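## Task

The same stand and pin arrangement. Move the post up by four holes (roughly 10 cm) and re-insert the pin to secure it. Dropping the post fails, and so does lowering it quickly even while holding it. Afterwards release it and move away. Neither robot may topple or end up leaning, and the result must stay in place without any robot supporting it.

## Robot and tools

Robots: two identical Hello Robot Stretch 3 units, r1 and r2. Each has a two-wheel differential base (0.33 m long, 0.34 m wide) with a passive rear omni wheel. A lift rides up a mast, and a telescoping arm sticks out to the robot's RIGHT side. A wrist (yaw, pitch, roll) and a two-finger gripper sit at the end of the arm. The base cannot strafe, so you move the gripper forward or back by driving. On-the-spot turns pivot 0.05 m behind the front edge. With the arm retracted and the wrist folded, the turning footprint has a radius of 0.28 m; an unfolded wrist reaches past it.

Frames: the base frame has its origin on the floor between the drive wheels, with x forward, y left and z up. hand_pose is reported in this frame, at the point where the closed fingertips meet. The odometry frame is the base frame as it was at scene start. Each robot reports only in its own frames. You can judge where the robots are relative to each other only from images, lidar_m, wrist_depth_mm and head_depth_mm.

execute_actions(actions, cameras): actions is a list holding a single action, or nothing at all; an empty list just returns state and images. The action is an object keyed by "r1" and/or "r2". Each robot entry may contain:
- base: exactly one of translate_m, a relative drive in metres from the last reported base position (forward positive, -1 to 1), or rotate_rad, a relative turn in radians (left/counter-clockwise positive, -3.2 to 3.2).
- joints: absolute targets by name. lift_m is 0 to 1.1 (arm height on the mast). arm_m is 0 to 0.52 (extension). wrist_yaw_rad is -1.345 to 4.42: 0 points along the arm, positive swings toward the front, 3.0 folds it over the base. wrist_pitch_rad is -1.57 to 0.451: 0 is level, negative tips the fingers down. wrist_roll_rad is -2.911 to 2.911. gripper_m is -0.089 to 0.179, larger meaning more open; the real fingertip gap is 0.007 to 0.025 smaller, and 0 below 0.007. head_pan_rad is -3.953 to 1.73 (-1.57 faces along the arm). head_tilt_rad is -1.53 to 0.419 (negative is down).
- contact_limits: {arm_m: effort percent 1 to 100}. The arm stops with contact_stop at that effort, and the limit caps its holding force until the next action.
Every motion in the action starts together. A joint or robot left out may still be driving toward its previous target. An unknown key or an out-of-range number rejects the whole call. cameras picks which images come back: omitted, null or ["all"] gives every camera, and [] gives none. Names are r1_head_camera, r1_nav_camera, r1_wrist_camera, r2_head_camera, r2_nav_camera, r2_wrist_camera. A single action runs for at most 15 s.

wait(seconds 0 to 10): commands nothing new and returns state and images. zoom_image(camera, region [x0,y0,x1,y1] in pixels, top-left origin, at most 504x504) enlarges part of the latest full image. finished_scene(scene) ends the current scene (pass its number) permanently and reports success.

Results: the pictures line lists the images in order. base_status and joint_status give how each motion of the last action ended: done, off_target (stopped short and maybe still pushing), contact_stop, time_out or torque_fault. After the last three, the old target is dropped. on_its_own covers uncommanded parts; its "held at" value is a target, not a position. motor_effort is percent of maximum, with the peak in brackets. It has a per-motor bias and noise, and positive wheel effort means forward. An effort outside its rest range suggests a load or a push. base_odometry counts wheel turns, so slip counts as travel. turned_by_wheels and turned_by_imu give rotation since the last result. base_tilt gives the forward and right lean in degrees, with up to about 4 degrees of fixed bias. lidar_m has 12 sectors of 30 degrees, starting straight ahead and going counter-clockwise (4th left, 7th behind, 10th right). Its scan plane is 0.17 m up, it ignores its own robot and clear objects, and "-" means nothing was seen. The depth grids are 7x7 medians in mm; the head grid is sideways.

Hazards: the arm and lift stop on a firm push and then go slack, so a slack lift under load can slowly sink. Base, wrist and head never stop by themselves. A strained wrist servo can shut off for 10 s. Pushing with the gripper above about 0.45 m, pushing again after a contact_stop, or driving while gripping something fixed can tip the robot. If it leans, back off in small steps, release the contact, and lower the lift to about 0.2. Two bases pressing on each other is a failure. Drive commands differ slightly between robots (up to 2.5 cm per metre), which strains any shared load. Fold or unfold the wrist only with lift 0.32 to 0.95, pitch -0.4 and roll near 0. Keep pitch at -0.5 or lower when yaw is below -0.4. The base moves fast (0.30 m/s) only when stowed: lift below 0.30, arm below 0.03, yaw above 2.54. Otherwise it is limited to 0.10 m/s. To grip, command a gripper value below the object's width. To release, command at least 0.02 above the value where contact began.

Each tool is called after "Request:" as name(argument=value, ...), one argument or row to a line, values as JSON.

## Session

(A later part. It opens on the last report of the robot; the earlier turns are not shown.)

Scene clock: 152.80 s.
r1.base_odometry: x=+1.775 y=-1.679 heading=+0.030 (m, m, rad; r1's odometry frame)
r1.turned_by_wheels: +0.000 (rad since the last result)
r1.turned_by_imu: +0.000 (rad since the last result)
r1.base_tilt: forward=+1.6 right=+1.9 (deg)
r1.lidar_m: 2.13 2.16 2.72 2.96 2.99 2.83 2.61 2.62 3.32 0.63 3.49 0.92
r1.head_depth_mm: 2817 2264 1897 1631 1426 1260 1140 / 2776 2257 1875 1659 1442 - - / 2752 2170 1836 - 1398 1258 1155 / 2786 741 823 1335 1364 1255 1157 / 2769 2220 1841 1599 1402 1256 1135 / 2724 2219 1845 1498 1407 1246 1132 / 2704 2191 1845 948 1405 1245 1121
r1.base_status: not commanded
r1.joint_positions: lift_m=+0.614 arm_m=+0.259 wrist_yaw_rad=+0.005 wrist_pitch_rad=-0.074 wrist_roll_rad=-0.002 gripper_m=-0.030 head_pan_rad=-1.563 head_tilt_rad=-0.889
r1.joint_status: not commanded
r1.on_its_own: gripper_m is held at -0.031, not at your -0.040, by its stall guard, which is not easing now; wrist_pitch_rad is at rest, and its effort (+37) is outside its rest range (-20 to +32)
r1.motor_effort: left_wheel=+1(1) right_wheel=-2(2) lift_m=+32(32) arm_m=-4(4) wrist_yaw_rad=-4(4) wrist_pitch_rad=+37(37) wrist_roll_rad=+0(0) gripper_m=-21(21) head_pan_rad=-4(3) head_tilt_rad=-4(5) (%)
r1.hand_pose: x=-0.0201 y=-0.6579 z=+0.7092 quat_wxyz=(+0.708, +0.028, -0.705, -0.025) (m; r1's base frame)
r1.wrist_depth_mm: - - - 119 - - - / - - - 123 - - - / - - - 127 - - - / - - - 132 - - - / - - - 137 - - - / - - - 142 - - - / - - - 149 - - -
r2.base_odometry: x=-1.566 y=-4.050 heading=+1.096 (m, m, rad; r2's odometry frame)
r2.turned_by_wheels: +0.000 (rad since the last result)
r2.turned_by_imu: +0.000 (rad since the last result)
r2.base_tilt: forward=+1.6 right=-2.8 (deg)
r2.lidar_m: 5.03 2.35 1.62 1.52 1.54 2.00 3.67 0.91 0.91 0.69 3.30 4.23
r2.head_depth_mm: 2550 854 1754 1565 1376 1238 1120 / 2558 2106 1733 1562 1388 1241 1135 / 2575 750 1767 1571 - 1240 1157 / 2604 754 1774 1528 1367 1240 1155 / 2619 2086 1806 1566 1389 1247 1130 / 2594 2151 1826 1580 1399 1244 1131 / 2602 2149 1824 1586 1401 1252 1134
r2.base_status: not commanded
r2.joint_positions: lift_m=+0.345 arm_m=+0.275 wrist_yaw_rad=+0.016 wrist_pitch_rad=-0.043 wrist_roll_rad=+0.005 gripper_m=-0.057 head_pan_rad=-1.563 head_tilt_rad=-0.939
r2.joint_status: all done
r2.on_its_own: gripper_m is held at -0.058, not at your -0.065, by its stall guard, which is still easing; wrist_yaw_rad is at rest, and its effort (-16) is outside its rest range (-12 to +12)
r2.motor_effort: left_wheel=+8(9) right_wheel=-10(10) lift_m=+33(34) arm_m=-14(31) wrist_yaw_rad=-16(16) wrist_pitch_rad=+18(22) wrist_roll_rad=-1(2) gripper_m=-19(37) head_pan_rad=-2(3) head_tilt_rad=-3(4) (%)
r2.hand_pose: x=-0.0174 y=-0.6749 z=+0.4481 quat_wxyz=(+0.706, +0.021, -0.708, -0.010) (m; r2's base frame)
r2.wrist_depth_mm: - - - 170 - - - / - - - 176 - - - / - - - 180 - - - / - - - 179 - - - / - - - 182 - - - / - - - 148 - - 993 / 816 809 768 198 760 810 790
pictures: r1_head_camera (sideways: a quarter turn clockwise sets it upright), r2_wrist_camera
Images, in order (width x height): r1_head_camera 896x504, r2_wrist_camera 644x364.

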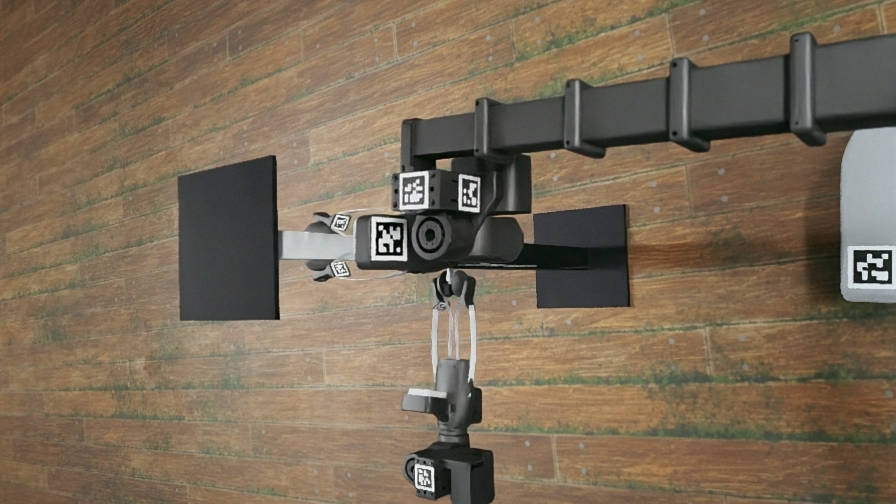

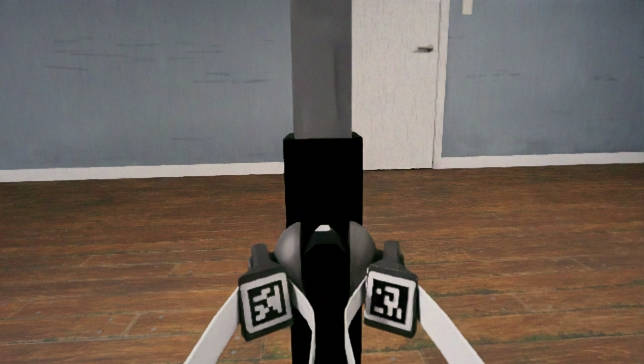

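The pin is coming out.

Request:
execute_actions(
  actions=[
    {"r1":{"joints":{"gripper_m":-0.045}},"r2":{"base":{"rotate_rad":0.008},"joints":{"gripper_m":-0.07,"arm_m":0.2705}}},
  ],
  cameras=[],
)

Request:
execute_actions(
  actions=[
    {"r1":{"joints":{"lift_m":0.63}}},
  ],
  cameras=["r1_head_camera","r2_wrist_camera"],
)

Request:
zoom_image(
  camera="r1_head_camera",
  region=[390,240,510,330],
)

Scene clock: 162.73 s.
r1.base_odometry: x=+1.775 y=-1.679 heading=+0.030 (m, m, rad; r1's odometry frame)
r1.turned_by_wheels: +0.000 (rad since the last result)
r1.turned_by_imu: +0.002 (rad since the last result)
r1.base_tilt: forward=+1.6 right=+1.9 (deg)
r1.lidar_m: 2.13 2.15 2.72 2.96 2.99 2.84 2.60 2.63 3.34 0.63 3.48 0.92
r1.head_depth_mm: 2832 2258 1891 1618 1418 1264 1140 / 2807 2259 1879 1643 1452 - - / 2762 2180 1826 - 1391 1258 1157 / 2767 741 821 1331 1364 1255 1158 / 2722 2218 1858 1573 1407 1250 1126 / 2795 2206 1863 1502 1398 1251 1122 / 2704 2215 1855 954 1401 1251 1121
r1.base_status: not commanded
r1.joint_positions: lift_m=+0.614 arm_m=+0.259 wrist_yaw_rad=+0.006 wrist_pitch_rad=-0.074 wrist_roll_rad=-0.002 gripper_m=-0.044 head_pan_rad=-1.563 head_tilt_rad=-0.889
r1.joint_status: all done
r1.on_its_own: wrist_pitch_rad is at rest, and its effort (+37) is outside its rest range (-20 to +32)
r1.motor_effort: left_wheel=+0(2) right_wheel=-2(2) lift_m=+32(32) arm_m=-6(6) wrist_yaw_rad=-3(5) wrist_pitch_rad=+37(37) wrist_roll_rad=+0(0) gripper_m=-25(83) head_pan_rad=-4(4) head_tilt_rad=-4(5) (%)
r1.hand_pose: x=-0.0200 y=-0.6581 z=+0.7092 quat_wxyz=(+0.708, +0.029, -0.705, -0.024) (m; r1's base frame)
r1.wrist_depth_mm: - - - 119 - - - / - - - 123 - - - / - - - 127 - - - / - - - 132 - - - / - - - 136 - - - / - - - 141 - - - / - - - 148 - - -
r2.base_odometry: x=-1.566 y=-4.050 heading=+1.104 (m, m, rad; r2's odometry frame)
r2.turned_by_wheels: +0.008 (rad since the last result)
r2.turned_by_imu: +0.007 (rad since the last result)
r2.base_tilt: forward=+1.6 right=-2.8 (deg)
r2.lidar_m: 5.06 2.33 1.61 1.52 1.55 2.01 3.66 0.91 0.91 0.70 3.31 4.26
r2.head_depth_mm: 2538 818 1764 1563 1377 1238 1124 / 2580 2114 1732 1558 1385 1240 1142 / 2568 752 1766 1562 - 1242 1157 / 2605 754 1770 1549 1366 1238 1156 / 2584 2148 1826 1575 1386 1242 1128 / 2628 2148 1822 1583 1391 1246 1131 / 2627 2157 1828 1578 1399 1252 1135
r2.base_status: done
r2.joint_positions: lift_m=+0.345 arm_m=+0.271 wrist_yaw_rad=+0.005 wrist_pitch_rad=-0.042 wrist_roll_rad=+0.005 gripper_m=-0.068 head_pan_rad=-1.563 head_tilt_rad=-0.939
r2.joint_status: all done
r2.motor_effort: left_wheel=+0(5) right_wheel=+0(5) lift_m=+34(33) arm_m=-11(10) wrist_yaw_rad=-5(15) wrist_pitch_rad=+18(18) wrist_roll_rad=-2(2) gripper_m=-38(100) head_pan_rad=-2(3) head_tilt_rad=-3(3) (%)
r2.hand_pose: x=-0.0202 y=-0.6713 z=+0.4484 quat_wxyz=(+0.706, +0.017, -0.708, -0.014) (m; r2's base frame)
r2.wrist_depth_mm: - - - 175 - - - / - - - 181 - - - / - - - 181 - - - / - - - 184 - - - / - - - 186 - - - / - - - 195 - - - / 819 824 821 203 795 788 780
pictures: none
No camera images: the call's "cameras" was empty. Leave "cameras" out to get every camera's image.

Scene clock: 163.60 s.
r1.base_odometry: x=+1.775 y=-1.679 heading=+0.030 (m, m, rad; r1's odometry frame)
r1.turned_by_wheels: +0.000 (rad since the last result)
r1.turned_by_imu: +0.000 (rad since the last result)
r1.base_tilt: forward=+1.6 right=+2.0 (deg)
r1.lidar_m: 2.14 2.16 2.72 2.96 2.99 2.83 2.60 2.62 3.30 0.63 3.51 0.92
r1.head_depth_mm: 2857 2264 1900 1634 1424 1278 1145 / 2811 2245 1887 1621 - - - / 2808 2167 1832 - 1423 1272 1158 / 2787 738 814 1147 1376 1259 1160 / 2747 2225 1853 1564 1406 1247 1130 / 2752 2220 1851 1509 1397 1246 1128 / 2736 2207 1847 949 1396 1251 1120
r1.base_status: not commanded
r1.joint_positions: lift_m=+0.629 arm_m=+0.259 wrist_yaw_rad=+0.006 wrist_pitch_rad=-0.121 wrist_roll_rad=-0.002 gripper_m=-0.038 head_pan_rad=-1.563 head_tilt_rad=-0.889
r1.joint_status: all done
r1.on_its_own: gripper_m is held at -0.039, not at your -0.045, by its stall guard, which is still easing; wrist_pitch_rad is at rest, and its effort (+59) is outside its rest range (-20 to +32)
r1.motor_effort: left_wheel=+1(2) right_wheel=-2(2) lift_m=+36(36) arm_m=-6(7) wrist_yaw_rad=-4(4) wrist_pitch_rad=+59(61) wrist_roll_rad=+0(0) gripper_m=-2(25) head_pan_rad=-4(4) head_tilt_rad=-4(3) (%)
r1.hand_pose: x=-0.0200 y=-0.6558 z=+0.7133 quat_wxyz=(+0.707, +0.045, -0.705, -0.041) (m; r1's base frame)
r1.wrist_depth_mm: - - - 116 - - - / - - - 121 - - - / - - - 126 - - - / - - - 131 - - - / - - - 138 - - - / - - - 144 - - - / - - - 153 - - -
r2.base_odometry: x=-1.566 y=-4.050 heading=+1.104 (m, m, rad; r2's odometry frame)
r2.turned_by_wheels: +0.000 (rad since the last result)
r2.turned_by_imu: +0.000 (rad since the last result)
r2.base_tilt: forward=+1.6 right=-2.8 (deg)
r2.lidar_m: 5.03 2.33 1.61 1.52 1.54 2.01 3.67 0.91 0.91 0.70 3.30 4.31
r2.head_depth_mm: 2575 805 1751 1560 1380 1240 1123 / 2565 2116 1766 1570 1382 1237 1140 / 2588 748 1734 1564 - 1242 1156 / 2586 749 1772 1542 1368 1244 1161 / 2585 2146 1823 1576 1388 1244 1125 / 2609 2153 1818 1579 1388 1245 1127 / 2627 2170 1825 1579 1392 1252 1134
r2.base_status: not commanded
r2.joint_positions: lift_m=+0.345 arm_m=+0.271 wrist_yaw_rad=+0.005 wrist_pitch_rad=-0.042 wrist_roll_rad=+0.005 gripper_m=-0.064 head_pan_rad=-1.563 head_tilt_rad=-0.939
r2.joint_status: not commanded
r2.motor_effort: left_wheel=+0(0) right_wheel=-1(0) lift_m=+33(33) arm_m=-11(11) wrist_yaw_rad=-5(5) wrist_pitch_rad=+18(18) wrist_roll_rad=-2(2) gripper_m=-36(38) head_pan_rad=-3(3) head_tilt_rad=-4(4) (%)
r2.hand_pose: x=-0.0202 y=-0.6713 z=+0.4484 quat_wxyz=(+0.706, +0.017, -0.708, -0.014) (m; r2's base frame)
r2.wrist_depth_mm: - - - 174 - - - / - - - 180 - - - / - - - 181 - - - / - - - 183 - - - / - - - 187 - - - / - - - 153 - - - / 811 843 810 202 770 782 782
pictures: r1_head_camera (sideways: a quarter turn clockwise sets it upright), r2_wrist_camera
Images, in order (width x height): r1_head_camera 896x504, r2_wrist_camera 644x364.

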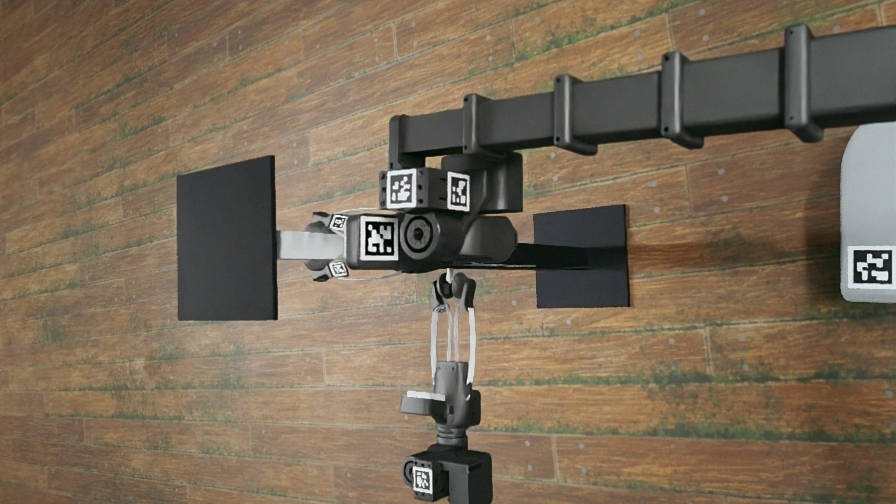

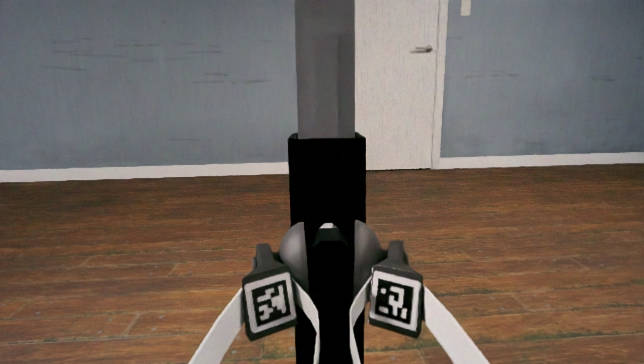

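Region (390, 240, 510, 330) of r1_head_camera's 896x504 image, scaled by 4.200, with more detail than that image has; it fills the top 378 rows of this view, and the rest is white.

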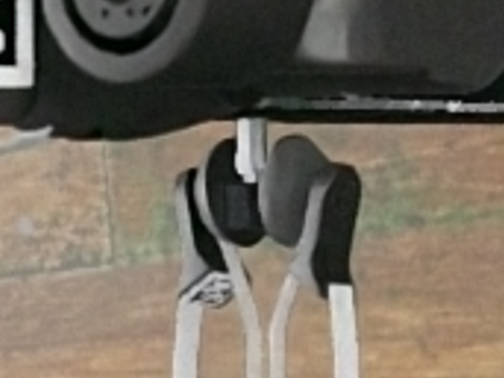

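Request:
execute_actions(
  actions=[
    {"r1":{"joints":{"lift_m":0.62,"arm_m":0.261}},"r2":{"joints":{"gripper_m":0.04}}},
  ],
  cameras=[],
)

Request:
execute_actions(
  actions=[
    {"r2":{"joints":{"arm_m":0.279}}},
  ],
  cameras=[],
)

Request:
execute_actions(
  actions=[
    {"r2":{"joints":{"gripper_m":-0.085}}},
  ],
  cameras=["r2_wrist_camera"],
)

Request:
execute_actions(
  actions=[
    {"r1":{"joints":{"gripper_m":-0.05}},"r2":{"joints":{"arm_m":0.269}}},
  ],
  cameras=[],
)

Request:
execute_actions(
  actions=[
    {"r1":{"joints":{"lift_m":0.634}},"r2":{"joints":{"gripper_m":-0.088}}},
  ],
  cameras=["r1_head_camera"],
)

Request:
zoom_image(
  camera="r1_head_camera",
  region=[390,240,510,330],
)

Scene clock: 176.10 s.
r1.base_odometry: x=+1.775 y=-1.679 heading=+0.030 (m, m, rad; r1's odometry frame)
r1.turned_by_wheels: +0.000 (rad since the last result)
r1.turned_by_imu: +0.002 (rad since the last result)
r1.base_tilt: forward=+1.6 right=+1.9 (deg)
r1.lidar_m: 2.13 2.16 2.72 2.96 2.99 2.83 2.59 2.62 3.31 0.63 3.51 0.92
r1.head_depth_mm: 2833 2269 1890 1623 1435 1268 1137 / 2810 2239 1881 1658 - - - / 2804 2200 1831 - 1393 1261 1160 / 2739 742 813 1108 1377 1250 1153 / 2777 2242 1872 1574 1399 1258 1130 / 2751 2214 1860 1510 1398 1247 1129 / 2722 2196 1848 957 1398 1249 1126
r1.base_status: not commanded
r1.joint_positions: lift_m=+0.620 arm_m=+0.261 wrist_yaw_rad=+0.007 wrist_pitch_rad=-0.098 wrist_roll_rad=-0.002 gripper_m=-0.032 head_pan_rad=-1.563 head_tilt_rad=-0.889
r1.joint_status: all done
r1.on_its_own: gripper_m is held at -0.033, not at your -0.045, by its stall guard, which is not easing now; wrist_pitch_rad is at rest, and its effort (+48) is outside its rest range (-20 to +32)
r1.motor_effort: left_wheel=+1(2) right_wheel=+0(2) lift_m=+24(30) arm_m=+3(3) wrist_yaw_rad=-5(5) wrist_pitch_rad=+48(59) wrist_roll_rad=+0(0) gripper_m=-22(21) head_pan_rad=-3(4) head_tilt_rad=-4(4) (%)
r1.hand_pose: x=-0.0198 y=-0.6583 z=+0.7096 quat_wxyz=(+0.707, +0.037, -0.705, -0.033) (m; r1's base frame)
r1.wrist_depth_mm: - - - 118 - - - / - - - 122 - - - / - - - 127 - - - / - - - 132 - - - / - - - 137 - - - / - - - 143 - - - / - - - 151 - - -
r2.base_odometry: x=-1.566 y=-4.050 heading=+1.104 (m, m, rad; r2's odometry frame)
r2.turned_by_wheels: +0.000 (rad since the last result)
r2.turned_by_imu: -0.001 (rad since the last result)
r2.base_tilt: forward=+1.6 right=-2.8 (deg)
r2.lidar_m: 5.04 2.33 1.61 1.52 1.55 2.01 3.66 0.91 0.91 0.70 3.31 4.29
r2.head_depth_mm: 2538 812 1761 1563 1380 1242 1121 / 2586 2108 1719 1560 1383 1236 1139 / 2559 753 1741 1574 - 1242 1157 / 2600 754 1784 1544 1369 1242 1157 / 2595 2139 1811 1578 1393 1245 1133 / 2618 2142 1825 1577 1398 1248 1131 / 2609 2146 1838 1572 1405 1255 1134
r2.base_status: not commanded
r2.joint_positions: lift_m=+0.345 arm_m=+0.271 wrist_yaw_rad=+0.003 wrist_pitch_rad=-0.026 wrist_roll_rad=+0.005 gripper_m=+0.040 head_pan_rad=-1.563 head_tilt_rad=-0.939
r2.joint_status: all done
r2.motor_effort: left_wheel=-1(0) right_wheel=+0(0) lift_m=+34(34) arm_m=-4(11) wrist_yaw_rad=-2(6) wrist_pitch_rad=+11(18) wrist_roll_rad=-2(2) gripper_m=+0(95) head_pan_rad=-2(2) head_tilt_rad=-4(4) (%)
r2.hand_pose: x=-0.0207 y=-0.6713 z=+0.4525 quat_wxyz=(+0.706, +0.011, -0.708, -0.009) (m; r2's base frame)
r2.wrist_depth_mm: - - - 177 - - - / - - - 181 - - - / - - - 186 - - - / - - - 184 - - - / - - - 188 - - - / - - - 195 - - - / 871 857 820 202 791 847 814
pictures: none
No camera images: the call's "cameras" was empty. Leave "cameras" out to get every camera's image.

Scene clock: 176.87 s.
r1.base_odometry: x=+1.775 y=-1.679 heading=+0.030 (m, m, rad; r1's odometry frame)
r1.turned_by_wheels: +0.000 (rad since the last result)
r1.turned_by_imu: +0.000 (rad since the last result)
r1.base_tilt: forward=+1.6 right=+1.9 (deg)
r1.lidar_m: 2.13 2.16 2.71 2.96 2.99 2.84 2.60 2.62 3.33 0.63 3.48 0.92
r1.head_depth_mm: 2853 2283 1879 1629 1420 1267 1140 / 2809 2254 1897 1644 - - - / 2806 2190 1832 - 1398 1266 1163 / 2798 741 813 1108 1380 1265 1160 / 2744 2227 1855 1563 1412 1259 1124 / 2707 2223 1849 1513 1401 1252 1123 / 2719 2208 1842 1004 1401 1245 1124
r1.base_status: not commanded
r1.joint_positions: lift_m=+0.620 arm_m=+0.261 wrist_yaw_rad=+0.007 wrist_pitch_rad=-0.098 wrist_roll_rad=-0.002 gripper_m=-0.032 head_pan_rad=-1.563 head_tilt_rad=-0.889
r1.joint_status: not commanded
r1.on_its_own: gripper_m is held at -0.033, not at your -0.045, by its stall guard, which is not easing now; wrist_pitch_rad is at rest, and its effort (+48) is outside its rest range (-20 to +32)
r1.motor_effort: left_wheel=+0(0) right_wheel=+0(0) lift_m=+24(24) arm_m=+3(3) wrist_yaw_rad=-3(5) wrist_pitch_rad=+48(48) wrist_roll_rad=+0(0) gripper_m=-20(21) head_pan_rad=-4(3) head_tilt_rad=-4(3) (%)
r1.hand_pose: x=-0.0198 y=-0.6583 z=+0.7096 quat_wxyz=(+0.707, +0.037, -0.705, -0.033) (m; r1's base frame)
r1.wrist_depth_mm: - - - 118 - - - / - - - 123 - - - / - - - 127 - - - / - - - 132 - - - / - - - 137 - - - / - - - 143 - - - / - - - 150 - - -
r2.base_odometry: x=-1.566 y=-4.050 heading=+1.104 (m, m, rad; r2's odometry frame)
r2.turned_by_wheels: +0.000 (rad since the last result)
r2.turned_by_imu: +0.000 (rad since the last result)
r2.base_tilt: forward=+1.6 right=-2.8 (deg)
r2.lidar_m: 5.06 2.33 1.61 1.52 1.55 2.01 3.67 0.91 0.91 0.69 3.30 4.29
r2.head_depth_mm: 2554 813 1769 1571 1383 1236 1124 / 2586 2115 1734 1569 1385 1236 1145 / 2568 751 1733 1566 1343 1240 1161 / 2606 755 1771 1536 1367 1244 1154 / 2603 2139 1821 1570 1394 1241 1134 / 2589 2142 1818 1583 1385 1247 1133 / 2622 2165 1828 1586 1398 1254 1132
r2.base_status: not commanded
r2.joint_positions: lift_m=+0.345 arm_m=+0.279 wrist_yaw_rad=+0.003 wrist_pitch_rad=-0.026 wrist_roll_rad=+0.005 gripper_m=+0.040 head_pan_rad=-1.563 head_tilt_rad=-0.939
r2.joint_status: all done
r2.motor_effort: left_wheel=-1(1) right_wheel=+0(0) lift_m=+34(34) arm_m=+4(6) wrist_yaw_rad=-2(3) wrist_pitch_rad=+11(11) wrist_roll_rad=-2(1) gripper_m=+0(0) head_pan_rad=-3(3) head_tilt_rad=-4(4) (%)
r2.hand_pose: x=-0.0208 y=-0.6792 z=+0.4525 quat_wxyz=(+0.706, +0.010, -0.709, -0.009) (m; r2's base frame)
r2.wrist_depth_mm: - - - 169 - - - / - - - 173 - - - / - - - 178 - - - / - - - 176 - - - / - - - 179 - - - / - - - 148 - - - / 889 850 816 193 805 823 819
pictures: none
No camera images: the call's "cameras" was empty. Leave "cameras" out to get every camera's image.

Scene clock: 178.60 s.
r1.base_odometry: x=+1.775 y=-1.679 heading=+0.030 (m, m, rad; r1's odometry frame)
r1.turned_by_wheels: +0.000 (rad since the last result)
r1.turned_by_imu: +0.000 (rad since the last result)
r1.base_tilt: forward=+1.7 right=+1.9 (deg)
r1.lidar_m: 2.13 2.16 2.72 2.96 2.99 2.83 2.60 2.62 3.32 0.63 3.50 0.92
r1.head_depth_mm: 2874 2271 1886 1639 1421 1267 1138 / 2834 2262 1881 1661 - - - / 2783 2199 1848 - 1405 1255 1156 / 2788 742 812 1106 1368 1260 1155 / 2765 2194 1862 1558 1413 1248 1128 / 2719 2206 1865 1535 1408 1256 1129 / 2759 2214 1851 990 1397 1244 1120
r1.base_status: not commanded
r1.joint_positions: lift_m=+0.620 arm_m=+0.261 wrist_yaw_rad=+0.007 wrist_pitch_rad=-0.098 wrist_roll_rad=-0.002 gripper_m=-0.032 head_pan_rad=-1.563 head_tilt_rad=-0.889
r1.joint_status: not commanded
r1.on_its_own: gripper_m is held at -0.033, not at your -0.045, by its stall guard, which is not easing now; wrist_pitch_rad is at rest, and its effort (+48) is outside its rest range (-20 to +32)
r1.motor_effort: left_wheel=+0(2) right_wheel=-1(0) lift_m=+24(24) arm_m=+3(4) wrist_yaw_rad=-5(5) wrist_pitch_rad=+48(48) wrist_roll_rad=+0(0) gripper_m=-21(20) head_pan_rad=-3(4) head_tilt_rad=-4(5) (%)
r1.hand_pose: x=-0.0198 y=-0.6583 z=+0.7096 quat_wxyz=(+0.707, +0.037, -0.705, -0.033) (m; r1's base frame)
r1.wrist_depth_mm: - - - 118 - - - / - - - 122 - - - / - - - 127 - - - / - - - 131 - - - / - - - 137 - - - / - - - 143 - - - / - - - 150 - - -
r2.base_odometry: x=-1.566 y=-4.050 heading=+1.104 (m, m, rad; r2's odometry frame)
r2.turned_by_wheels: +0.000 (rad since the last result)
r2.turned_by_imu: +0.000 (rad since the last result)
r2.base_tilt: forward=+1.6 right=-2.9 (deg)
r2.lidar_m: 5.04 2.33 1.61 1.52 1.55 2.01 3.65 0.91 0.91 0.70 3.30 4.29
r2.head_depth_mm: 2555 810 1752 1563 1385 1239 1121 / 2573 2107 1724 1567 1381 1240 1139 / 2595 752 1731 1571 1337 1243 1157 / 2585 756 1781 1551 1368 1241 1162 / 2587 2122 1808 1576 1395 1248 1131 / 2639 2138 1818 1580 1392 1253 1132 / 2615 2154 1832 1580 1393 1252 1131
r2.base_status: not commanded
r2.joint_positions: lift_m=+0.345 arm_m=+0.279 wrist_yaw_rad=+0.003 wrist_pitch_rad=-0.026 wrist_roll_rad=+0.005 gripper_m=-0.081 head_pan_rad=-1.563 head_tilt_rad=-0.939
r2.joint_status: gripper_m off_target (ended at -0.081, target -0.085)
r2.motor_effort: left_wheel=-1(1) right_wheel=+0(0) lift_m=+33(33) arm_m=+3(4) wrist_yaw_rad=-3(3) wrist_pitch_rad=+11(11) wrist_roll_rad=-2(1) gripper_m=-99(100) head_pan_rad=-2(3) head_tilt_rad=-3(4) (%)
r2.hand_pose: x=-0.0207 y=-0.6792 z=+0.4525 quat_wxyz=(+0.706, +0.011, -0.708, -0.008) (m; r2's base frame)
r2.wrist_depth_mm: - - - 170 - - - / - - - 173 - - - / - - - 178 - - - / - - - 176 - - - / - - - 179 - - - / - - - 147 - - - / 869 823 804 192 777 832 803
pictures: r2_wrist_camera
Images, in order (width x height): r2_wrist_camera 644x364.

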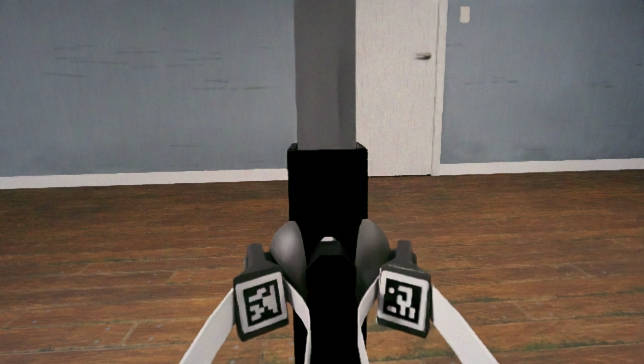

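Scene clock: 179.67 s.
r1.base_odometry: x=+1.775 y=-1.679 heading=+0.030 (m, m, rad; r1's odometry frame)
r1.turned_by_wheels: +0.000 (rad since the last result)
r1.turned_by_imu: +0.000 (rad since the last result)
r1.base_tilt: forward=+1.6 right=+1.9 (deg)
r1.lidar_m: 2.13 2.16 2.72 2.95 2.99 2.84 2.60 2.62 3.31 0.63 3.49 0.92
r1.head_depth_mm: 2831 2262 1903 1618 1425 1268 1138 / 2808 2244 1892 1655 - - - / 2775 2186 1835 - 1401 1266 1156 / 2769 740 813 1329 1369 1258 1158 / 2755 2214 1852 1544 1415 1250 1124 / 2744 2199 1861 1511 1406 1249 1122 / 2702 2197 1847 950 1389 1245 1119
r1.base_status: not commanded
r1.joint_positions: lift_m=+0.620 arm_m=+0.261 wrist_yaw_rad=+0.008 wrist_pitch_rad=-0.099 wrist_roll_rad=-0.002 gripper_m=-0.046 head_pan_rad=-1.563 head_tilt_rad=-0.889
r1.joint_status: gripper_m off_target (ended at -0.046, target -0.050)
r1.on_its_own: wrist_pitch_rad is at rest, and its effort (+49) is outside its rest range (-20 to +32)
r1.motor_effort: left_wheel=+1(1) right_wheel=+0(0) lift_m=+25(25) arm_m=+2(3) wrist_yaw_rad=-6(6) wrist_pitch_rad=+49(49) wrist_roll_rad=+0(0) gripper_m=-12(89) head_pan_rad=-4(4) head_tilt_rad=-4(4) (%)
r1.hand_pose: x=-0.0195 y=-0.6583 z=+0.7093 quat_wxyz=(+0.707, +0.038, -0.705, -0.033) (m; r1's base frame)
r1.wrist_depth_mm: - - - 118 - - - / - - - 122 - - - / - - - 126 - - - / - - - 131 - - - / - - - 137 - - - / - - - 142 - - - / - - - 150 - - -
r2.base_odometry: x=-1.566 y=-4.050 heading=+1.104 (m, m, rad; r2's odometry frame)
r2.turned_by_wheels: +0.000 (rad since the last result)
r2.turned_by_imu: +0.000 (rad since the last result)
r2.base_tilt: forward=+1.6 right=-2.8 (deg)
r2.lidar_m: 5.03 2.33 1.62 1.52 1.55 2.01 3.67 0.91 0.91 0.69 3.31 4.28
r2.head_depth_mm: 2568 813 1743 1561 1377 1237 1123 / 2560 2119 1731 1571 1386 1243 1141 / 2572 750 1731 1570 - 1239 1155 / 2577 754 1768 1550 1362 1244 1158 / 2592 2150 1813 1574 1391 1249 1125 / 2620 2154 1821 1580 1391 1246 1132 / 2615 2146 1812 1584 1389 1247 1135
r2.base_status: not commanded
r2.joint_positions: lift_m=+0.345 arm_m=+0.270 wrist_yaw_rad=+0.006 wrist_pitch_rad=-0.023 wrist_roll_rad=+0.005 gripper_m=-0.079 head_pan_rad=-1.563 head_tilt_rad=-0.939
r2.joint_status: all done
r2.on_its_own: gripper_m is held at -0.081, not at your -0.085, by its stall guard, which is still easing; arm_m is at rest, and its effort (-20) is outside its rest range (-14 to +14)
r2.motor_effort: left_wheel=+2(4) right_wheel=-3(3) lift_m=+33(34) arm_m=-20(22) wrist_yaw_rad=-6(7) wrist_pitch_rad=+10(11) wrist_roll_rad=-2(2) gripper_m=-41(78) head_pan_rad=-2(3) head_tilt_rad=-4(4) (%)
r2.hand_pose: x=-0.0200 y=-0.6710 z=+0.4533 quat_wxyz=(+0.706, +0.011, -0.708, -0.006) (m; r2's base frame)
r2.wrist_depth_mm: - - - 177 - - - / - - - 182 - - - / - - - 186 - - - / - - - 183 - - - / - - - 188 - - - / - - - 150 - - - / 870 855 829 201 803 819 814
pictures: none
No camera images: the call's "cameras" was empty. Leave "cameras" out to get every camera's image.

Scene clock: 180.47 s.
r1.base_odometry: x=+1.775 y=-1.679 heading=+0.030 (m, m, rad; r1's odometry frame)
r1.turned_by_wheels: +0.000 (rad since the last result)
r1.turned_by_imu: +0.000 (rad since the last result)
r1.base_tilt: forward=+1.6 right=+1.9 (deg)
r1.lidar_m: 2.13 2.16 2.71 2.96 2.99 2.84 2.60 2.62 3.31 0.63 3.47 0.92
r1.head_depth_mm: 2812 2258 1899 1629 1418 1277 1138 / 2812 2237 1893 1641 - - - / 2817 2064 1861 - 1419 1258 1156 / 2736 725 801 1154 1379 1260 1158 / 2788 2155 1870 1547 1407 1246 1133 / 2710 2195 1846 1504 1400 1252 1125 / 2730 2208 1844 959 1404 1245 1128
r1.base_status: not commanded
r1.joint_positions: lift_m=+0.634 arm_m=+0.261 wrist_yaw_rad=+0.008 wrist_pitch_rad=-0.109 wrist_roll_rad=-0.002 gripper_m=-0.042 head_pan_rad=-1.563 head_tilt_rad=-0.889
r1.joint_status: all done
r1.on_its_own: gripper_m is held at -0.044, not at your -0.050, by its stall guard, which is still easing; wrist_pitch_rad is at rest, and its effort (+54) is outside its rest range (-20 to +32)
r1.motor_effort: left_wheel=+0(0) right_wheel=+0(0) lift_m=+33(35) arm_m=+3(3) wrist_yaw_rad=-6(6) wrist_pitch_rad=+54(55) wrist_roll_rad=+0(0) gripper_m=-23(24) head_pan_rad=-3(4) head_tilt_rad=-5(5) (%)
r1.hand_pose: x=-0.0195 y=-0.6578 z=+0.7204 quat_wxyz=(+0.707, +0.042, -0.705, -0.036) (m; r1's base frame)
r1.wrist_depth_mm: - - - 117 - - - / - - - 121 - - - / - - - 126 - - - / - - - 131 - - - / - - - 137 - - - / - - - 143 - - - / - - - 150 - - -
r2.base_odometry: x=-1.566 y=-4.050 heading=+1.104 (m, m, rad; r2's odometry frame)
r2.turned_by_wheels: +0.000 (rad since the last result)
r2.turned_by_imu: +0.000 (rad since the last result)
r2.base_tilt: forward=+1.6 right=-2.8 (deg)
r2.lidar_m: 5.04 2.33 1.61 1.51 1.55 2.01 3.68 0.91 0.91 0.70 3.29 4.31
r2.head_depth_mm: 2582 800 1757 1555 1381 1235 1122 / 2575 2111 1765 1568 1384 1238 1141 / 2591 753 1766 1567 - 1243 1154 / 2608 757 1767 1544 1368 1243 1157 / 2588 2129 1818 1572 1385 1251 1128 / 2608 2126 1815 1581 1393 1251 1130 / 2613 2150 1820 1588 1399 1247 1135
r2.base_status: not commanded
r2.joint_positions: lift_m=+0.345 arm_m=+0.270 wrist_yaw_rad=+0.006 wrist_pitch_rad=-0.023 wrist_roll_rad=+0.005 gripper_m=-0.086 head_pan_rad=-1.563 head_tilt_rad=-0.939
r2.joint_status: all done
r2.on_its_own: arm_m is at rest, and its effort (-19) is outside its rest range (-14 to +14)
r2.motor_effort: left_wheel=+3(2) right_wheel=-3(2) lift_m=+34(34) arm_m=-19(20) wrist_yaw_rad=-6(6) wrist_pitch_rad=+10(10) wrist_roll_rad=-1(2) gripper_m=-46(91) head_pan_rad=-3(3) head_tilt_rad=-3(3) (%)
r2.hand_pose: x=-0.0200 y=-0.6710 z=+0.4533 quat_wxyz=(+0.706, +0.011, -0.708, -0.006) (m; r2's base frame)
r2.wrist_depth_mm: - - - 177 - - - / - - - 182 - - - / - - - 186 - - - / - - - 183 - - - / - - - 188 - - - / - - - 150 - - - / 863 855 821 201 803 834 830
pictures: r1_head_camera (sideways: a quarter turn clockwise sets it upright)
Images, in order (width x height): r1_head_camera 896x504.

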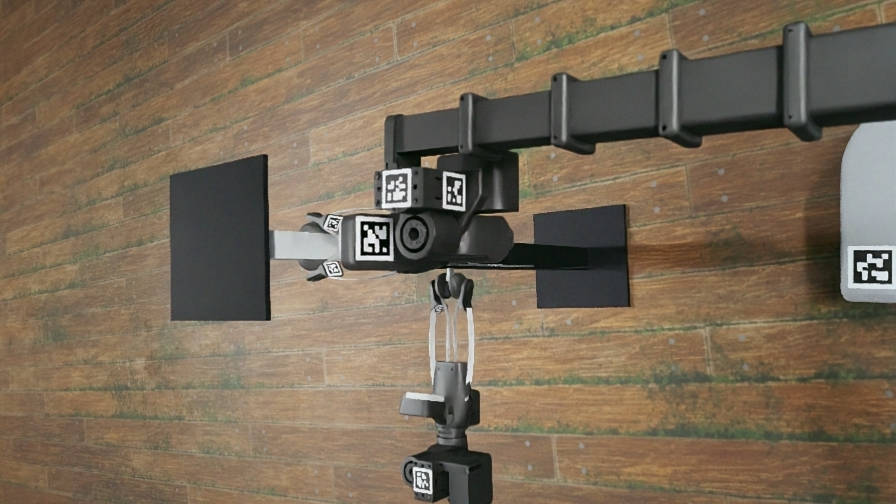

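Region (390, 240, 510, 330) of r1_head_camera's 896x504 image, scaled by 4.200, with more detail than that image has; it fills the top 378 rows of this view, and the rest is white.

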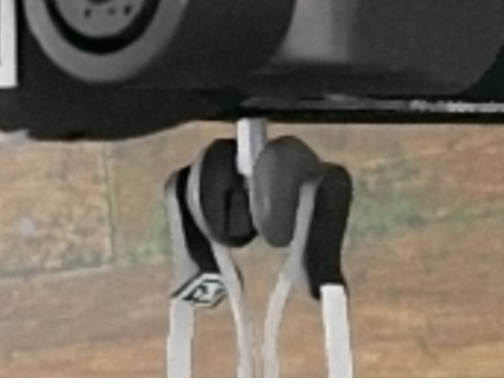

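Request:
execute_actions(
  actions=[
    {"r1":{"joints":{"lift_m":0.726}},"r2":{"joints":{"gripper_m":-0.08}}},
  ],
  cameras=["r2_wrist_camera"],
)

Scene clock: 184.87 s.
r1.base_odometry: x=+1.775 y=-1.679 heading=+0.030 (m, m, rad; r1's odometry frame)
r1.turned_by_wheels: +0.000 (rad since the last result)
r1.turned_by_imu: +0.001 (rad since the last result)
r1.base_tilt: forward=+1.6 right=+1.9 (deg)
r1.lidar_m: 2.13 2.16 2.71 2.97 2.98 2.83 2.60 2.62 3.33 0.63 3.51 0.92
r1.head_depth_mm: 2805 2272 1885 1658 1459 - - / 2805 2246 1975 - 1412 1257 1139 / 2773 2054 1968 1556 1415 1261 1156 / 2738 665 - 1513 1373 1259 1158 / 2763 2082 1866 1544 1398 1250 1129 / 2760 2211 1849 1509 1404 1247 1126 / 2742 2196 1848 957 1390 1249 1128
r1.base_status: not commanded
r1.joint_positions: lift_m=+0.726 arm_m=+0.261 wrist_yaw_rad=+0.008 wrist_pitch_rad=-0.110 wrist_roll_rad=-0.002 gripper_m=-0.033 head_pan_rad=-1.563 head_tilt_rad=-0.889
r1.joint_status: all done
r1.on_its_own: gripper_m is held at -0.034, not at your -0.050, by its stall guard, which is not easing now; wrist_pitch_rad is at rest, and its effort (+54) is outside its rest range (-20 to +32)
r1.motor_effort: left_wheel=+0(0) right_wheel=+0(0) lift_m=+33(37) arm_m=+2(3) wrist_yaw_rad=-6(6) wrist_pitch_rad=+54(54) wrist_roll_rad=-1(0) gripper_m=-21(21) head_pan_rad=-4(4) head_tilt_rad=-4(4) (%)
r1.hand_pose: x=-0.0195 y=-0.6577 z=+0.8122 quat_wxyz=(+0.707, +0.042, -0.705, -0.036) (m; r1's base frame)
r1.wrist_depth_mm: - - - 117 - - - / - - - 121 - - - / - - - 126 - - - / - - - 131 - - - / - - - 137 - - - / - - - 143 - - - / - - - 151 - - -
r2.base_odometry: x=-1.566 y=-4.050 heading=+1.104 (m, m, rad; r2's odometry frame)
r2.turned_by_wheels: +0.000 (rad since the last result)
r2.turned_by_imu: +0.000 (rad since the last result)
r2.base_tilt: forward=+1.6 right=-2.8 (deg)
r2.lidar_m: 5.04 2.33 1.61 1.52 1.55 2.01 3.67 0.91 0.91 0.70 3.32 4.30
r2.head_depth_mm: 2556 760 1796 1565 1378 1234 1128 / 2550 2030 1801 1572 1382 1238 1140 / 681 1974 1768 1569 - 1241 1155 / 684 2081 1771 1544 1367 1246 1155 / 2594 2143 1814 1567 1388 1241 1132 / 2604 2141 1818 1587 1390 1254 1133 / 2622 2157 1828 1584 1398 1248 1131
r2.base_status: not commanded
r2.joint_positions: lift_m=+0.345 arm_m=+0.270 wrist_yaw_rad=+0.006 wrist_pitch_rad=-0.023 wrist_roll_rad=+0.005 gripper_m=-0.071 head_pan_rad=-1.563 head_tilt_rad=-0.939
r2.joint_status: gripper_m off_target (ended at -0.071, target -0.080)
r2.on_its_own: gripper_m is held at -0.072, not at your -0.080, by its stall guard, which is still easing; arm_m is at rest, and its effort (-18) is outside its rest range (-14 to +14)
r2.motor_effort: left_wheel=+2(2) right_wheel=-2(3) lift_m=+34(34) arm_m=-18(18) wrist_yaw_rad=-5(6) wrist_pitch_rad=+10(10) wrist_roll_rad=-2(1) gripper_m=-24(91) head_pan_rad=-2(3) head_tilt_rad=-4(4) (%)
r2.hand_pose: x=-0.0200 y=-0.6709 z=+0.4533 quat_wxyz=(+0.706, +0.010, -0.708, -0.006) (m; r2's base frame)
r2.wrist_depth_mm: - - - 177 - - - / - - - 184 - - - / - - - 186 - - - / - - - 183 - - - / - - - 188 - - - / - - - 150 - - - / 873 838 817 202 798 830 813
pictures: r2_wrist_camera
Images, in order (width x height): r2_wrist_camera 644x364.

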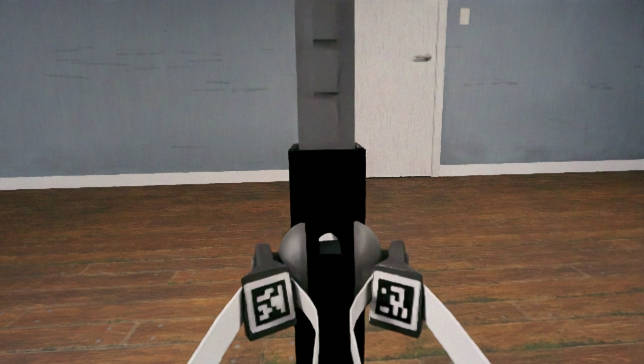

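Request:
execute_actions(
  actions=[
    {"r2":{"joints":{"gripper_m":0.05}}},
  ],
  cameras=["r1_head_camera"],
)

Request:
zoom_image(
  camera="r1_head_camera",
  region=[390,240,510,330],
)

Scene clock: 190.73 s.
r1.base_odometry: x=+1.775 y=-1.679 heading=+0.030 (m, m, rad; r1's odometry frame)
r1.turned_by_wheels: +0.000 (rad since the last result)
r1.turned_by_imu: +0.001 (rad since the last result)
r1.base_tilt: forward=+1.6 right=+1.9 (deg)
r1.lidar_m: 2.13 2.15 2.72 2.96 2.99 2.83 2.60 2.62 3.31 0.63 3.49 0.92
r1.head_depth_mm: 2831 2267 1888 1656 1458 - - / 2798 2267 1999 - 1410 1259 1137 / 2812 2054 1993 1556 1416 1260 1157 / 2780 663 - 1525 1379 1248 1150 / 2759 2117 1861 1582 1410 1250 1131 / 2728 2218 1852 1511 1409 1248 1128 / 2705 2206 1835 1011 1402 1248 1125
r1.base_status: not commanded
r1.joint_positions: lift_m=+0.726 arm_m=+0.261 wrist_yaw_rad=+0.008 wrist_pitch_rad=-0.110 wrist_roll_rad=-0.002 gripper_m=-0.033 head_pan_rad=-1.563 head_tilt_rad=-0.889
r1.joint_status: not commanded
r1.on_its_own: gripper_m is held at -0.034, not at your -0.050, by its stall guard, which is not easing now; wrist_pitch_rad is at rest, and its effort (+54) is outside its rest range (-20 to +32)
r1.motor_effort: left_wheel=+0(0) right_wheel=+0(1) lift_m=+33(33) arm_m=+3(3) wrist_yaw_rad=-5(6) wrist_pitch_rad=+54(54) wrist_roll_rad=+0(0) gripper_m=-21(21) head_pan_rad=-4(4) head_tilt_rad=-4(3) (%)
r1.hand_pose: x=-0.0195 y=-0.6577 z=+0.8122 quat_wxyz=(+0.707, +0.042, -0.705, -0.036) (m; r1's base frame)
r1.wrist_depth_mm: - - - 117 - - - / - - - 121 - - - / - - - 126 - - - / - - - 132 - - - / - - - 137 - - - / - - - 143 - - - / - - - 151 - - -
r2.base_odometry: x=-1.566 y=-4.050 heading=+1.104 (m, m, rad; r2's odometry frame)
r2.turned_by_wheels: +0.000 (rad since the last result)
r2.turned_by_imu: -0.001 (rad since the last result)
r2.base_tilt: forward=+1.6 right=-2.9 (deg)
r2.lidar_m: 5.03 2.34 1.61 1.51 1.55 2.01 3.68 0.91 0.92 0.69 3.31 4.31
r2.head_depth_mm: 2582 758 1800 1561 1376 1236 1124 / 2562 2020 1805 1563 1384 1241 1137 / 682 1973 1761 1562 - 1243 1155 / 685 2079 1779 1560 1368 1248 1153 / 2611 2145 1819 1576 1388 1247 1130 / 2619 2161 1817 1580 1389 1252 1132 / 2594 2146 1825 1578 1397 1249 1131
r2.base_status: not commanded
r2.joint_positions: lift_m=+0.345 arm_m=+0.269 wrist_yaw_rad=+0.003 wrist_pitch_rad=-0.023 wrist_roll_rad=+0.005 gripper_m=+0.050 head_pan_rad=-1.563 head_tilt_rad=-0.939
r2.joint_status: all done
r2.motor_effort: left_wheel=+0(1) right_wheel=+0(1) lift_m=+34(33) arm_m=-4(12) wrist_yaw_rad=-2(5) wrist_pitch_rad=+10(10) wrist_roll_rad=-2(1) gripper_m=+0(97) head_pan_rad=-2(3) head_tilt_rad=-4(4) (%)
r2.hand_pose: x=-0.0207 y=-0.6699 z=+0.4534 quat_wxyz=(+0.706, +0.009, -0.709, -0.007) (m; r2's base frame)
r2.wrist_depth_mm: - - - 179 - - - / - - - 186 - - - / - - - 187 - - - / - - - 185 - - - / - - - 190 - - - / - - - 197 - - - / 864 856 799 203 852 831 821
pictures: r1_head_camera (sideways: a quarter turn clockwise sets it upright)
Images, in order (width x height): r1_head_camera 896x504.

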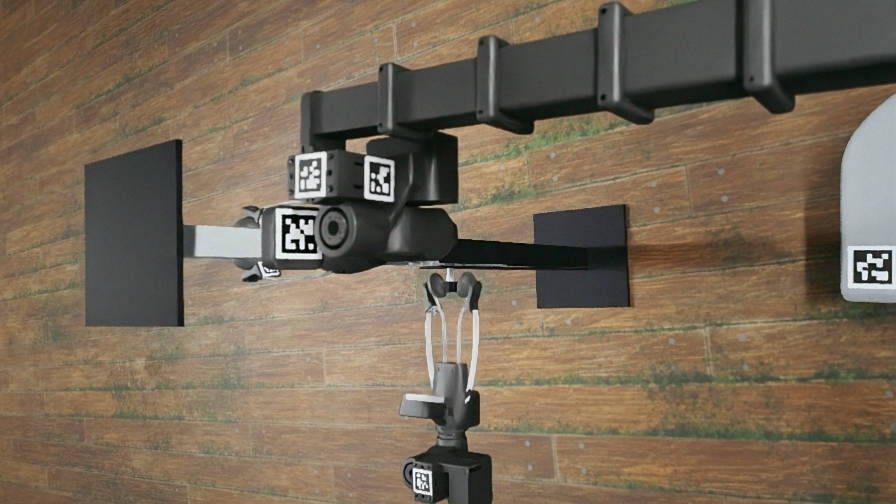

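Region (390, 240, 510, 330) of r1_head_camera's 896x504 image, scaled by 4.200, with more detail than that image has; it fills the top 378 rows of this view, and the rest is white.

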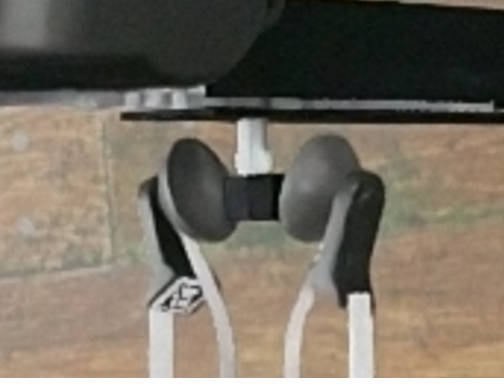

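The pin is seated. Unloading and moving clear.

Request:
execute_actions(
  actions=[
    {"r1":{"joints":{"lift_m":0.705}}},
  ],
  cameras=[],
)

Request:
execute_actions(
  actions=[
    {"r1":{"joints":{"gripper_m":0.08}},"r2":{"joints":{"arm_m":0.2}}},
  ],
  cameras=[],
)

Request:
execute_actions(
  actions=[
    {"r1":{"joints":{"arm_m":0}},"r2":{"joints":{"arm_m":0,"wrist_yaw_rad":1.5}}},
  ],
  cameras=[],
)

Request:
execute_actions(
  actions=[
    {"r1":{"joints":{"wrist_yaw_rad":1.5}}},
  ],
  cameras=["r1_head_camera"],
)

Scene clock: 207.23 s.
r1.base_odometry: x=+1.775 y=-1.679 heading=+0.030 (m, m, rad; r1's odometry frame)
r1.turned_by_wheels: +0.000 (rad since the last result)
r1.turned_by_imu: +0.001 (rad since the last result)
r1.base_tilt: forward=+1.6 right=+1.9 (deg)
r1.lidar_m: 2.13 2.16 2.71 2.96 2.99 2.83 2.60 2.61 3.32 0.63 3.48 0.91
r1.head_depth_mm: 2820 2264 1889 1620 1425 - - / 2807 2261 1928 - 1396 1243 1144 / 2778 2073 1975 1549 1412 1262 1159 / 2784 665 1817 1327 1374 1262 1158 / 2746 2110 1860 1565 1406 1253 1130 / 2736 2230 1848 1497 1411 1245 1127 / 2739 2214 1868 1009 1405 1254 1118
r1.base_status: not commanded
r1.joint_positions: lift_m=+0.705 arm_m=+0.261 wrist_yaw_rad=+0.008 wrist_pitch_rad=-0.040 wrist_roll_rad=-0.002 gripper_m=-0.033 head_pan_rad=-1.563 head_tilt_rad=-0.889
r1.joint_status: all done
r1.on_its_own: gripper_m is held at -0.034, not at your -0.050, by its stall guard, which is not easing now
r1.motor_effort: left_wheel=+0(0) right_wheel=+1(2) lift_m=+20(29) arm_m=+5(5) wrist_yaw_rad=-5(6) wrist_pitch_rad=+20(54) wrist_roll_rad=+0(0) gripper_m=-20(20) head_pan_rad=-4(4) head_tilt_rad=-4(3) (%)
r1.hand_pose: x=-0.0195 y=-0.6606 z=+0.8097 quat_wxyz=(+0.708, +0.017, -0.706, -0.012) (m; r1's base frame)
r1.wrist_depth_mm: - - - 123 - - - / - - - 126 - - - / - - - 130 - - - / - - - 133 - - - / - - - 137 - - - / - - - 141 - - - / - - - 145 - - -
r2.base_odometry: x=-1.566 y=-4.050 heading=+1.104 (m, m, rad; r2's odometry frame)
r2.turned_by_wheels: +0.000 (rad since the last result)
r2.turned_by_imu: +0.000 (rad since the last result)
r2.base_tilt: forward=+1.6 right=-2.8 (deg)
r2.lidar_m: 5.04 2.33 1.61 1.51 1.55 2.01 3.66 0.91 0.91 0.70 3.29 4.30
r2.head_depth_mm: 2577 758 1793 1573 1387 1239 1124 / 2564 1970 1803 1561 1386 1237 1141 / 683 795 1778 1572 - 1241 1159 / 684 2079 1773 1556 1366 1241 1156 / 2594 2152 1813 1576 1386 1247 1129 / 2631 2136 1811 1583 1395 1247 1130 / 2626 2162 1826 1570 1395 1254 1138
r2.base_status: not commanded
r2.joint_positions: lift_m=+0.345 arm_m=+0.269 wrist_yaw_rad=+0.003 wrist_pitch_rad=-0.023 wrist_roll_rad=+0.005 gripper_m=+0.050 head_pan_rad=-1.563 head_tilt_rad=-0.939
r2.joint_status: not commanded
r2.motor_effort: left_wheel=+0(0) right_wheel=+0(1) lift_m=+33(34) arm_m=-4(4) wrist_yaw_rad=-3(1) wrist_pitch_rad=+10(10) wrist_roll_rad=-2(2) gripper_m=+0(0) head_pan_rad=-2(3) head_tilt_rad=-4(4) (%)
r2.hand_pose: x=-0.0207 y=-0.6699 z=+0.4534 quat_wxyz=(+0.706, +0.009, -0.709, -0.007) (m; r2's base frame)
r2.wrist_depth_mm: - - - 179 - - - / - - - 185 - - - / - - - 188 - - - / - - - 186 - - - / - - - 190 - - - / - - - 196 - - - / 871 870 817 203 839 824 826
pictures: none
No camera images: the call's "cameras" was empty. Leave "cameras" out to get every camera's image.

Scene clock: 208.93 s.
r1.base_odometry: x=+1.775 y=-1.679 heading=+0.030 (m, m, rad; r1's odometry frame)
r1.turned_by_wheels: +0.000 (rad since the last result)
r1.turned_by_imu: +0.000 (rad since the last result)
r1.base_tilt: forward=+1.6 right=+1.9 (deg)
r1.lidar_m: 2.13 2.16 2.71 2.96 2.99 2.83 2.60 2.61 3.34 0.63 3.50 0.92
r1.head_depth_mm: 2828 2257 1904 1618 1434 - - / 2796 2263 1918 - 1392 1243 1138 / 2759 2071 1991 1556 1416 1269 1164 / 2777 666 1853 1522 1374 1251 1159 / 2770 2084 1850 1580 1408 1254 1131 / 2723 2221 1848 1529 1394 1245 1119 / 2742 2207 1844 1514 1403 1244 1124
r1.base_status: not commanded
r1.joint_positions: lift_m=+0.705 arm_m=+0.261 wrist_yaw_rad=+0.002 wrist_pitch_rad=-0.028 wrist_roll_rad=-0.002 gripper_m=+0.080 head_pan_rad=-1.563 head_tilt_rad=-0.889
r1.joint_status: all done
r1.motor_effort: left_wheel=+0(1) right_wheel=+1(1) lift_m=+21(21) arm_m=+2(6) wrist_yaw_rad=-2(5) wrist_pitch_rad=+14(20) wrist_roll_rad=+0(0) gripper_m=+0(84) head_pan_rad=-4(3) head_tilt_rad=-4(3) (%)
r1.hand_pose: x=-0.0209 y=-0.6612 z=+0.8126 quat_wxyz=(+0.708, +0.011, -0.706, -0.009) (m; r1's base frame)
r1.wrist_depth_mm: - - - 122 210 - - / - - - 125 - - - / - - - 128 - - - / - - - 131 - - - / - - - 135 - - - / - - - 139 - - - / - - - 143 - - -
r2.base_odometry: x=-1.566 y=-4.050 heading=+1.104 (m, m, rad; r2's odometry frame)
r2.turned_by_wheels: +0.000 (rad since the last result)
r2.turned_by_imu: +0.000 (rad since the last result)
r2.base_tilt: forward=+1.6 right=-2.8 (deg)
r2.lidar_m: 5.06 2.33 1.61 1.51 1.54 2.01 3.68 0.91 0.91 0.69 3.29 4.28
r2.head_depth_mm: 2570 757 1786 1562 1377 1235 1128 / 2581 2022 1804 1559 1385 1238 1135 / 684 2012 1769 1566 1432 1221 1157 / 685 2078 1772 1562 1379 1244 1156 / 2592 2151 1819 1577 1393 1248 1125 / 2624 2142 1827 1578 1399 1246 1132 / 2627 2146 1820 1591 1398 1251 1134
r2.base_status: not commanded
r2.joint_positions: lift_m=+0.345 arm_m=+0.200 wrist_yaw_rad=+0.002 wrist_pitch_rad=-0.023 wrist_roll_rad=+0.005 gripper_m=+0.050 head_pan_rad=-1.563 head_tilt_rad=-0.939
r2.joint_status: all done
r2.motor_effort: left_wheel=+0(0) right_wheel=-1(1) lift_m=+33(34) arm_m=-4(6) wrist_yaw_rad=-1(2) wrist_pitch_rad=+10(10) wrist_roll_rad=-2(2) gripper_m=+0(0) head_pan_rad=-2(3) head_tilt_rad=-3(4) (%)
r2.hand_pose: x=-0.0209 y=-0.6009 z=+0.4534 quat_wxyz=(+0.706, +0.009, -0.709, -0.008) (m; r2's base frame)
r2.wrist_depth_mm: - - - - - - - / - - - - - - - / - - - - - - - / - - - 260 - - - / - - - 267 - - - / - - - 274 - - - / 867 866 816 286 816 821 818
pictures: none
No camera images: the call's "cameras" was empty. Leave "cameras" out to get every camera's image.

Scene clock: 212.07 s.
r1.base_odometry: x=+1.775 y=-1.679 heading=+0.030 (m, m, rad; r1's odometry frame)
r1.turned_by_wheels: +0.000 (rad since the last result)
r1.turned_by_imu: +0.001 (rad since the last result)
r1.base_tilt: forward=+1.7 right=+1.9 (deg)
r1.lidar_m: 2.14 2.16 2.71 2.96 2.99 2.84 2.60 2.61 3.33 0.63 3.49 0.92
r1.head_depth_mm: 2851 2267 1883 1618 1420 - - / 2839 2274 1877 1615 1420 - - / 2799 2056 1885 1622 1441 - - / 2795 680 1767 1540 1438 1255 1150 / 2753 2099 1850 1609 1404 1254 1133 / 2720 2210 1845 1589 1413 1248 1130 / 2732 2221 1861 1592 1401 1254 1123
r1.base_status: not commanded
r1.joint_positions: lift_m=+0.705 arm_m=+0.003 wrist_yaw_rad=+0.001 wrist_pitch_rad=-0.027 wrist_roll_rad=-0.002 gripper_m=+0.080 head_pan_rad=-1.563 head_tilt_rad=-0.889
r1.joint_status: all done
joint sent to its limit — the command would take r1.arm_m past its lower limit, so that joint was sent only as far as its limit.
r1.motor_effort: left_wheel=-1(0) right_wheel=+1(1) lift_m=+21(21) arm_m=-5(6) wrist_yaw_rad=-1(1) wrist_pitch_rad=+14(14) wrist_roll_rad=+0(0) gripper_m=+2(1) head_pan_rad=-4(3) head_tilt_rad=-4(4) (%)
r1.hand_pose: x=-0.0212 y=-0.4032 z=+0.8129 quat_wxyz=(+0.708, +0.010, -0.706, -0.009) (m; r1's base frame)
r1.wrist_depth_mm: - - - - - - - / - - - 367 - - - / - - - - - - - / - - - - - - - / - - - - - - - / - - - - - - - / - - - - - - -
r2.base_odometry: x=-1.566 y=-4.050 heading=+1.104 (m, m, rad; r2's odometry frame)
r2.turned_by_wheels: +0.000 (rad since the last result)
r2.turned_by_imu: +0.000 (rad since the last result)
r2.base_tilt: forward=+1.6 right=-2.9 (deg)
r2.lidar_m: 5.04 2.33 1.61 1.52 1.54 2.01 3.67 0.91 0.92 0.69 3.31 4.29
r2.head_depth_mm: 2559 2121 1795 1570 1379 1241 1122 / 2573 2112 1801 1570 1386 1237 1154 / 684 2074 1763 1561 1380 1260 - / 684 2079 1775 1543 1379 1246 - / 2607 2138 1816 1575 1389 1248 1101 / 2636 2137 1809 1579 1392 1247 1131 / 2635 2158 1820 1581 1393 1251 1136
r2.base_status: not commanded
r2.joint_positions: lift_m=+0.345 arm_m=+0.000 wrist_yaw_rad=+1.498 wrist_pitch_rad=-0.023 wrist_roll_rad=+0.005 gripper_m=+0.050 head_pan_rad=-1.563 head_tilt_rad=-0.939
r2.joint_status: all done
r2.motor_effort: left_wheel=-1(0) right_wheel=+0(0) lift_m=+33(33) arm_m=-4(3) wrist_yaw_rad=+2(6) wrist_pitch_rad=+10(10) wrist_roll_rad=-2(1) gripper_m=+0(0) head_pan_rad=-2(2) head_tilt_rad=-3(3) (%)
r2.hand_pose: x=+0.2336 y=-0.1638 z=+0.4534 quat_wxyz=(+0.522, +0.489, -0.513, +0.474) (m; r2's base frame)
r2.wrist_depth_mm: - - - - - - - / - - - - - - - / - - - - - - - / - - - - - - - / - - - - - - - / - - - - - - - / 865 844 833 831 831 850 829
pictures: none
No camera images: the call's "cameras" was empty. Leave "cameras" out to get every camera's image.

Scene clock: 213.80 s.
r1.base_odometry: x=+1.775 y=-1.679 heading=+0.030 (m, m, rad; r1's odometry frame)
r1.turned_by_wheels: +0.000 (rad since the last result)
r1.turned_by_imu: +0.000 (rad since the last result)
r1.base_tilt: forward=+1.6 right=+1.9 (deg)
r1.lidar_m: 2.13 2.15 2.72 2.96 3.00 2.84 2.60 2.62 3.33 0.63 3.50 0.92
r1.head_depth_mm: 2834 2276 1895 1616 1417 - - / 2811 2260 1905 1625 1409 - 1135 / 2805 2055 1874 1621 1428 - 1142 / 2776 679 1786 1542 1377 1299 1153 / 2782 2111 1848 1606 1412 1294 1128 / 2775 2222 1860 1602 1411 - 1116 / 2736 2197 1837 1585 1408 1260 1127
r1.base_status: not commanded
r1.joint_positions: lift_m=+0.705 arm_m=+0.003 wrist_yaw_rad=+1.498 wrist_pitch_rad=-0.027 wrist_roll_rad=-0.002 gripper_m=+0.080 head_pan_rad=-1.563 head_tilt_rad=-0.889
r1.joint_status: all done
r1.motor_effort: left_wheel=+1(0) right_wheel=+1(2) lift_m=+21(21) arm_m=-4(4) wrist_yaw_rad=+2(4) wrist_pitch_rad=+14(13) wrist_roll_rad=+0(0) gripper_m=+0(1) head_pan_rad=-4(4) head_tilt_rad=-4(4) (%)
r1.hand_pose: x=+0.2334 y=-0.1664 z=+0.8129 quat_wxyz=(+0.525, +0.488, -0.510, +0.475) (m; r1's base frame)
r1.wrist_depth_mm: - - - - - - - / - - - - - - - / - - - - - - - / - - - - - - - / - - - - - - - / - - - - - - - / - - - - - 547 533
r2.base_odometry: x=-1.566 y=-4.050 heading=+1.104 (m, m, rad; r2's odometry frame)
r2.turned_by_wheels: +0.000 (rad since the last result)
r2.turned_by_imu: +0.000 (rad since the last result)
r2.base_tilt: forward=+1.7 right=-2.9 (deg)
r2.lidar_m: 5.06 2.33 1.61 1.51 1.55 2.01 3.67 0.91 0.91 0.70 3.31 4.28
r2.head_depth_mm: 2549 2109 1794 1569 1377 1236 1122 / 2563 2138 1804 1564 1386 1239 1150 / 683 2057 1769 1567 1371 1259 - / 686 2081 1772 1543 1375 1243 - / 2603 2129 1816 1572 1385 1245 1099 / 2614 2135 1820 1578 1396 1246 1132 / 2631 2145 1826 1580 1395 1253 1136
r2.base_status: not commanded
r2.joint_positions: lift_m=+0.345 arm_m=+0.000 wrist_yaw_rad=+1.498 wrist_pitch_rad=-0.023 wrist_roll_rad=+0.005 gripper_m=+0.050 head_pan_rad=-1.563 head_tilt_rad=-0.939
r2.joint_status: not commanded
r2.motor_effort: left_wheel=+0(0) right_wheel=+0(0) lift_m=+33(34) arm_m=-4(4) wrist_yaw_rad=+3(2) wrist_pitch_rad=+10(10) wrist_roll_rad=-2(1) gripper_m=+0(0) head_pan_rad=-3(2) head_tilt_rad=-4(4) (%)
r2.hand_pose: x=+0.2336 y=-0.1638 z=+0.4534 quat_wxyz=(+0.522, +0.489, -0.513, +0.474) (m; r2's base frame)
r2.wrist_depth_mm: - - - - - - - / - - - - - - - / - - - - - - - / - - - - - - - / - - - - - - - / - - - - - - - / 841 885 807 842 827 826 817
pictures: r1_head_camera (sideways: a quarter turn clockwise sets it upright)
Images, in order (width x height): r1_head_camera 896x504.

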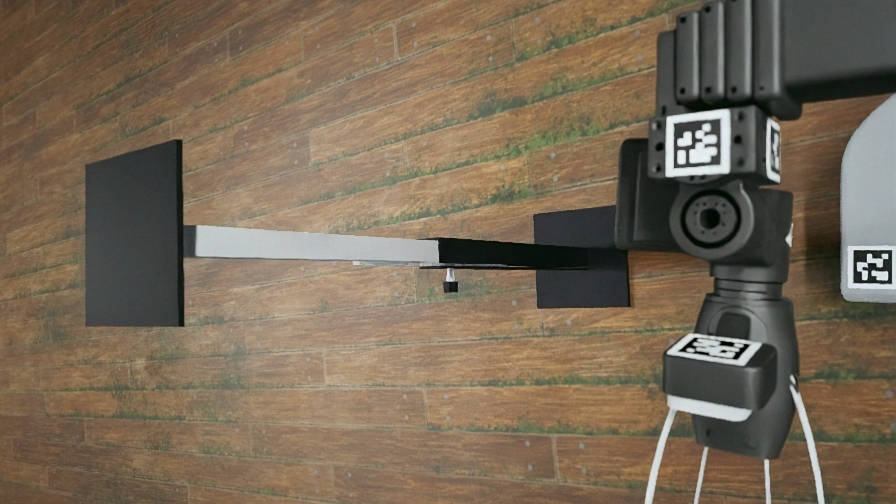

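Request:
finished_scene(
  scene=2,
)

The scene is finished: the task was done.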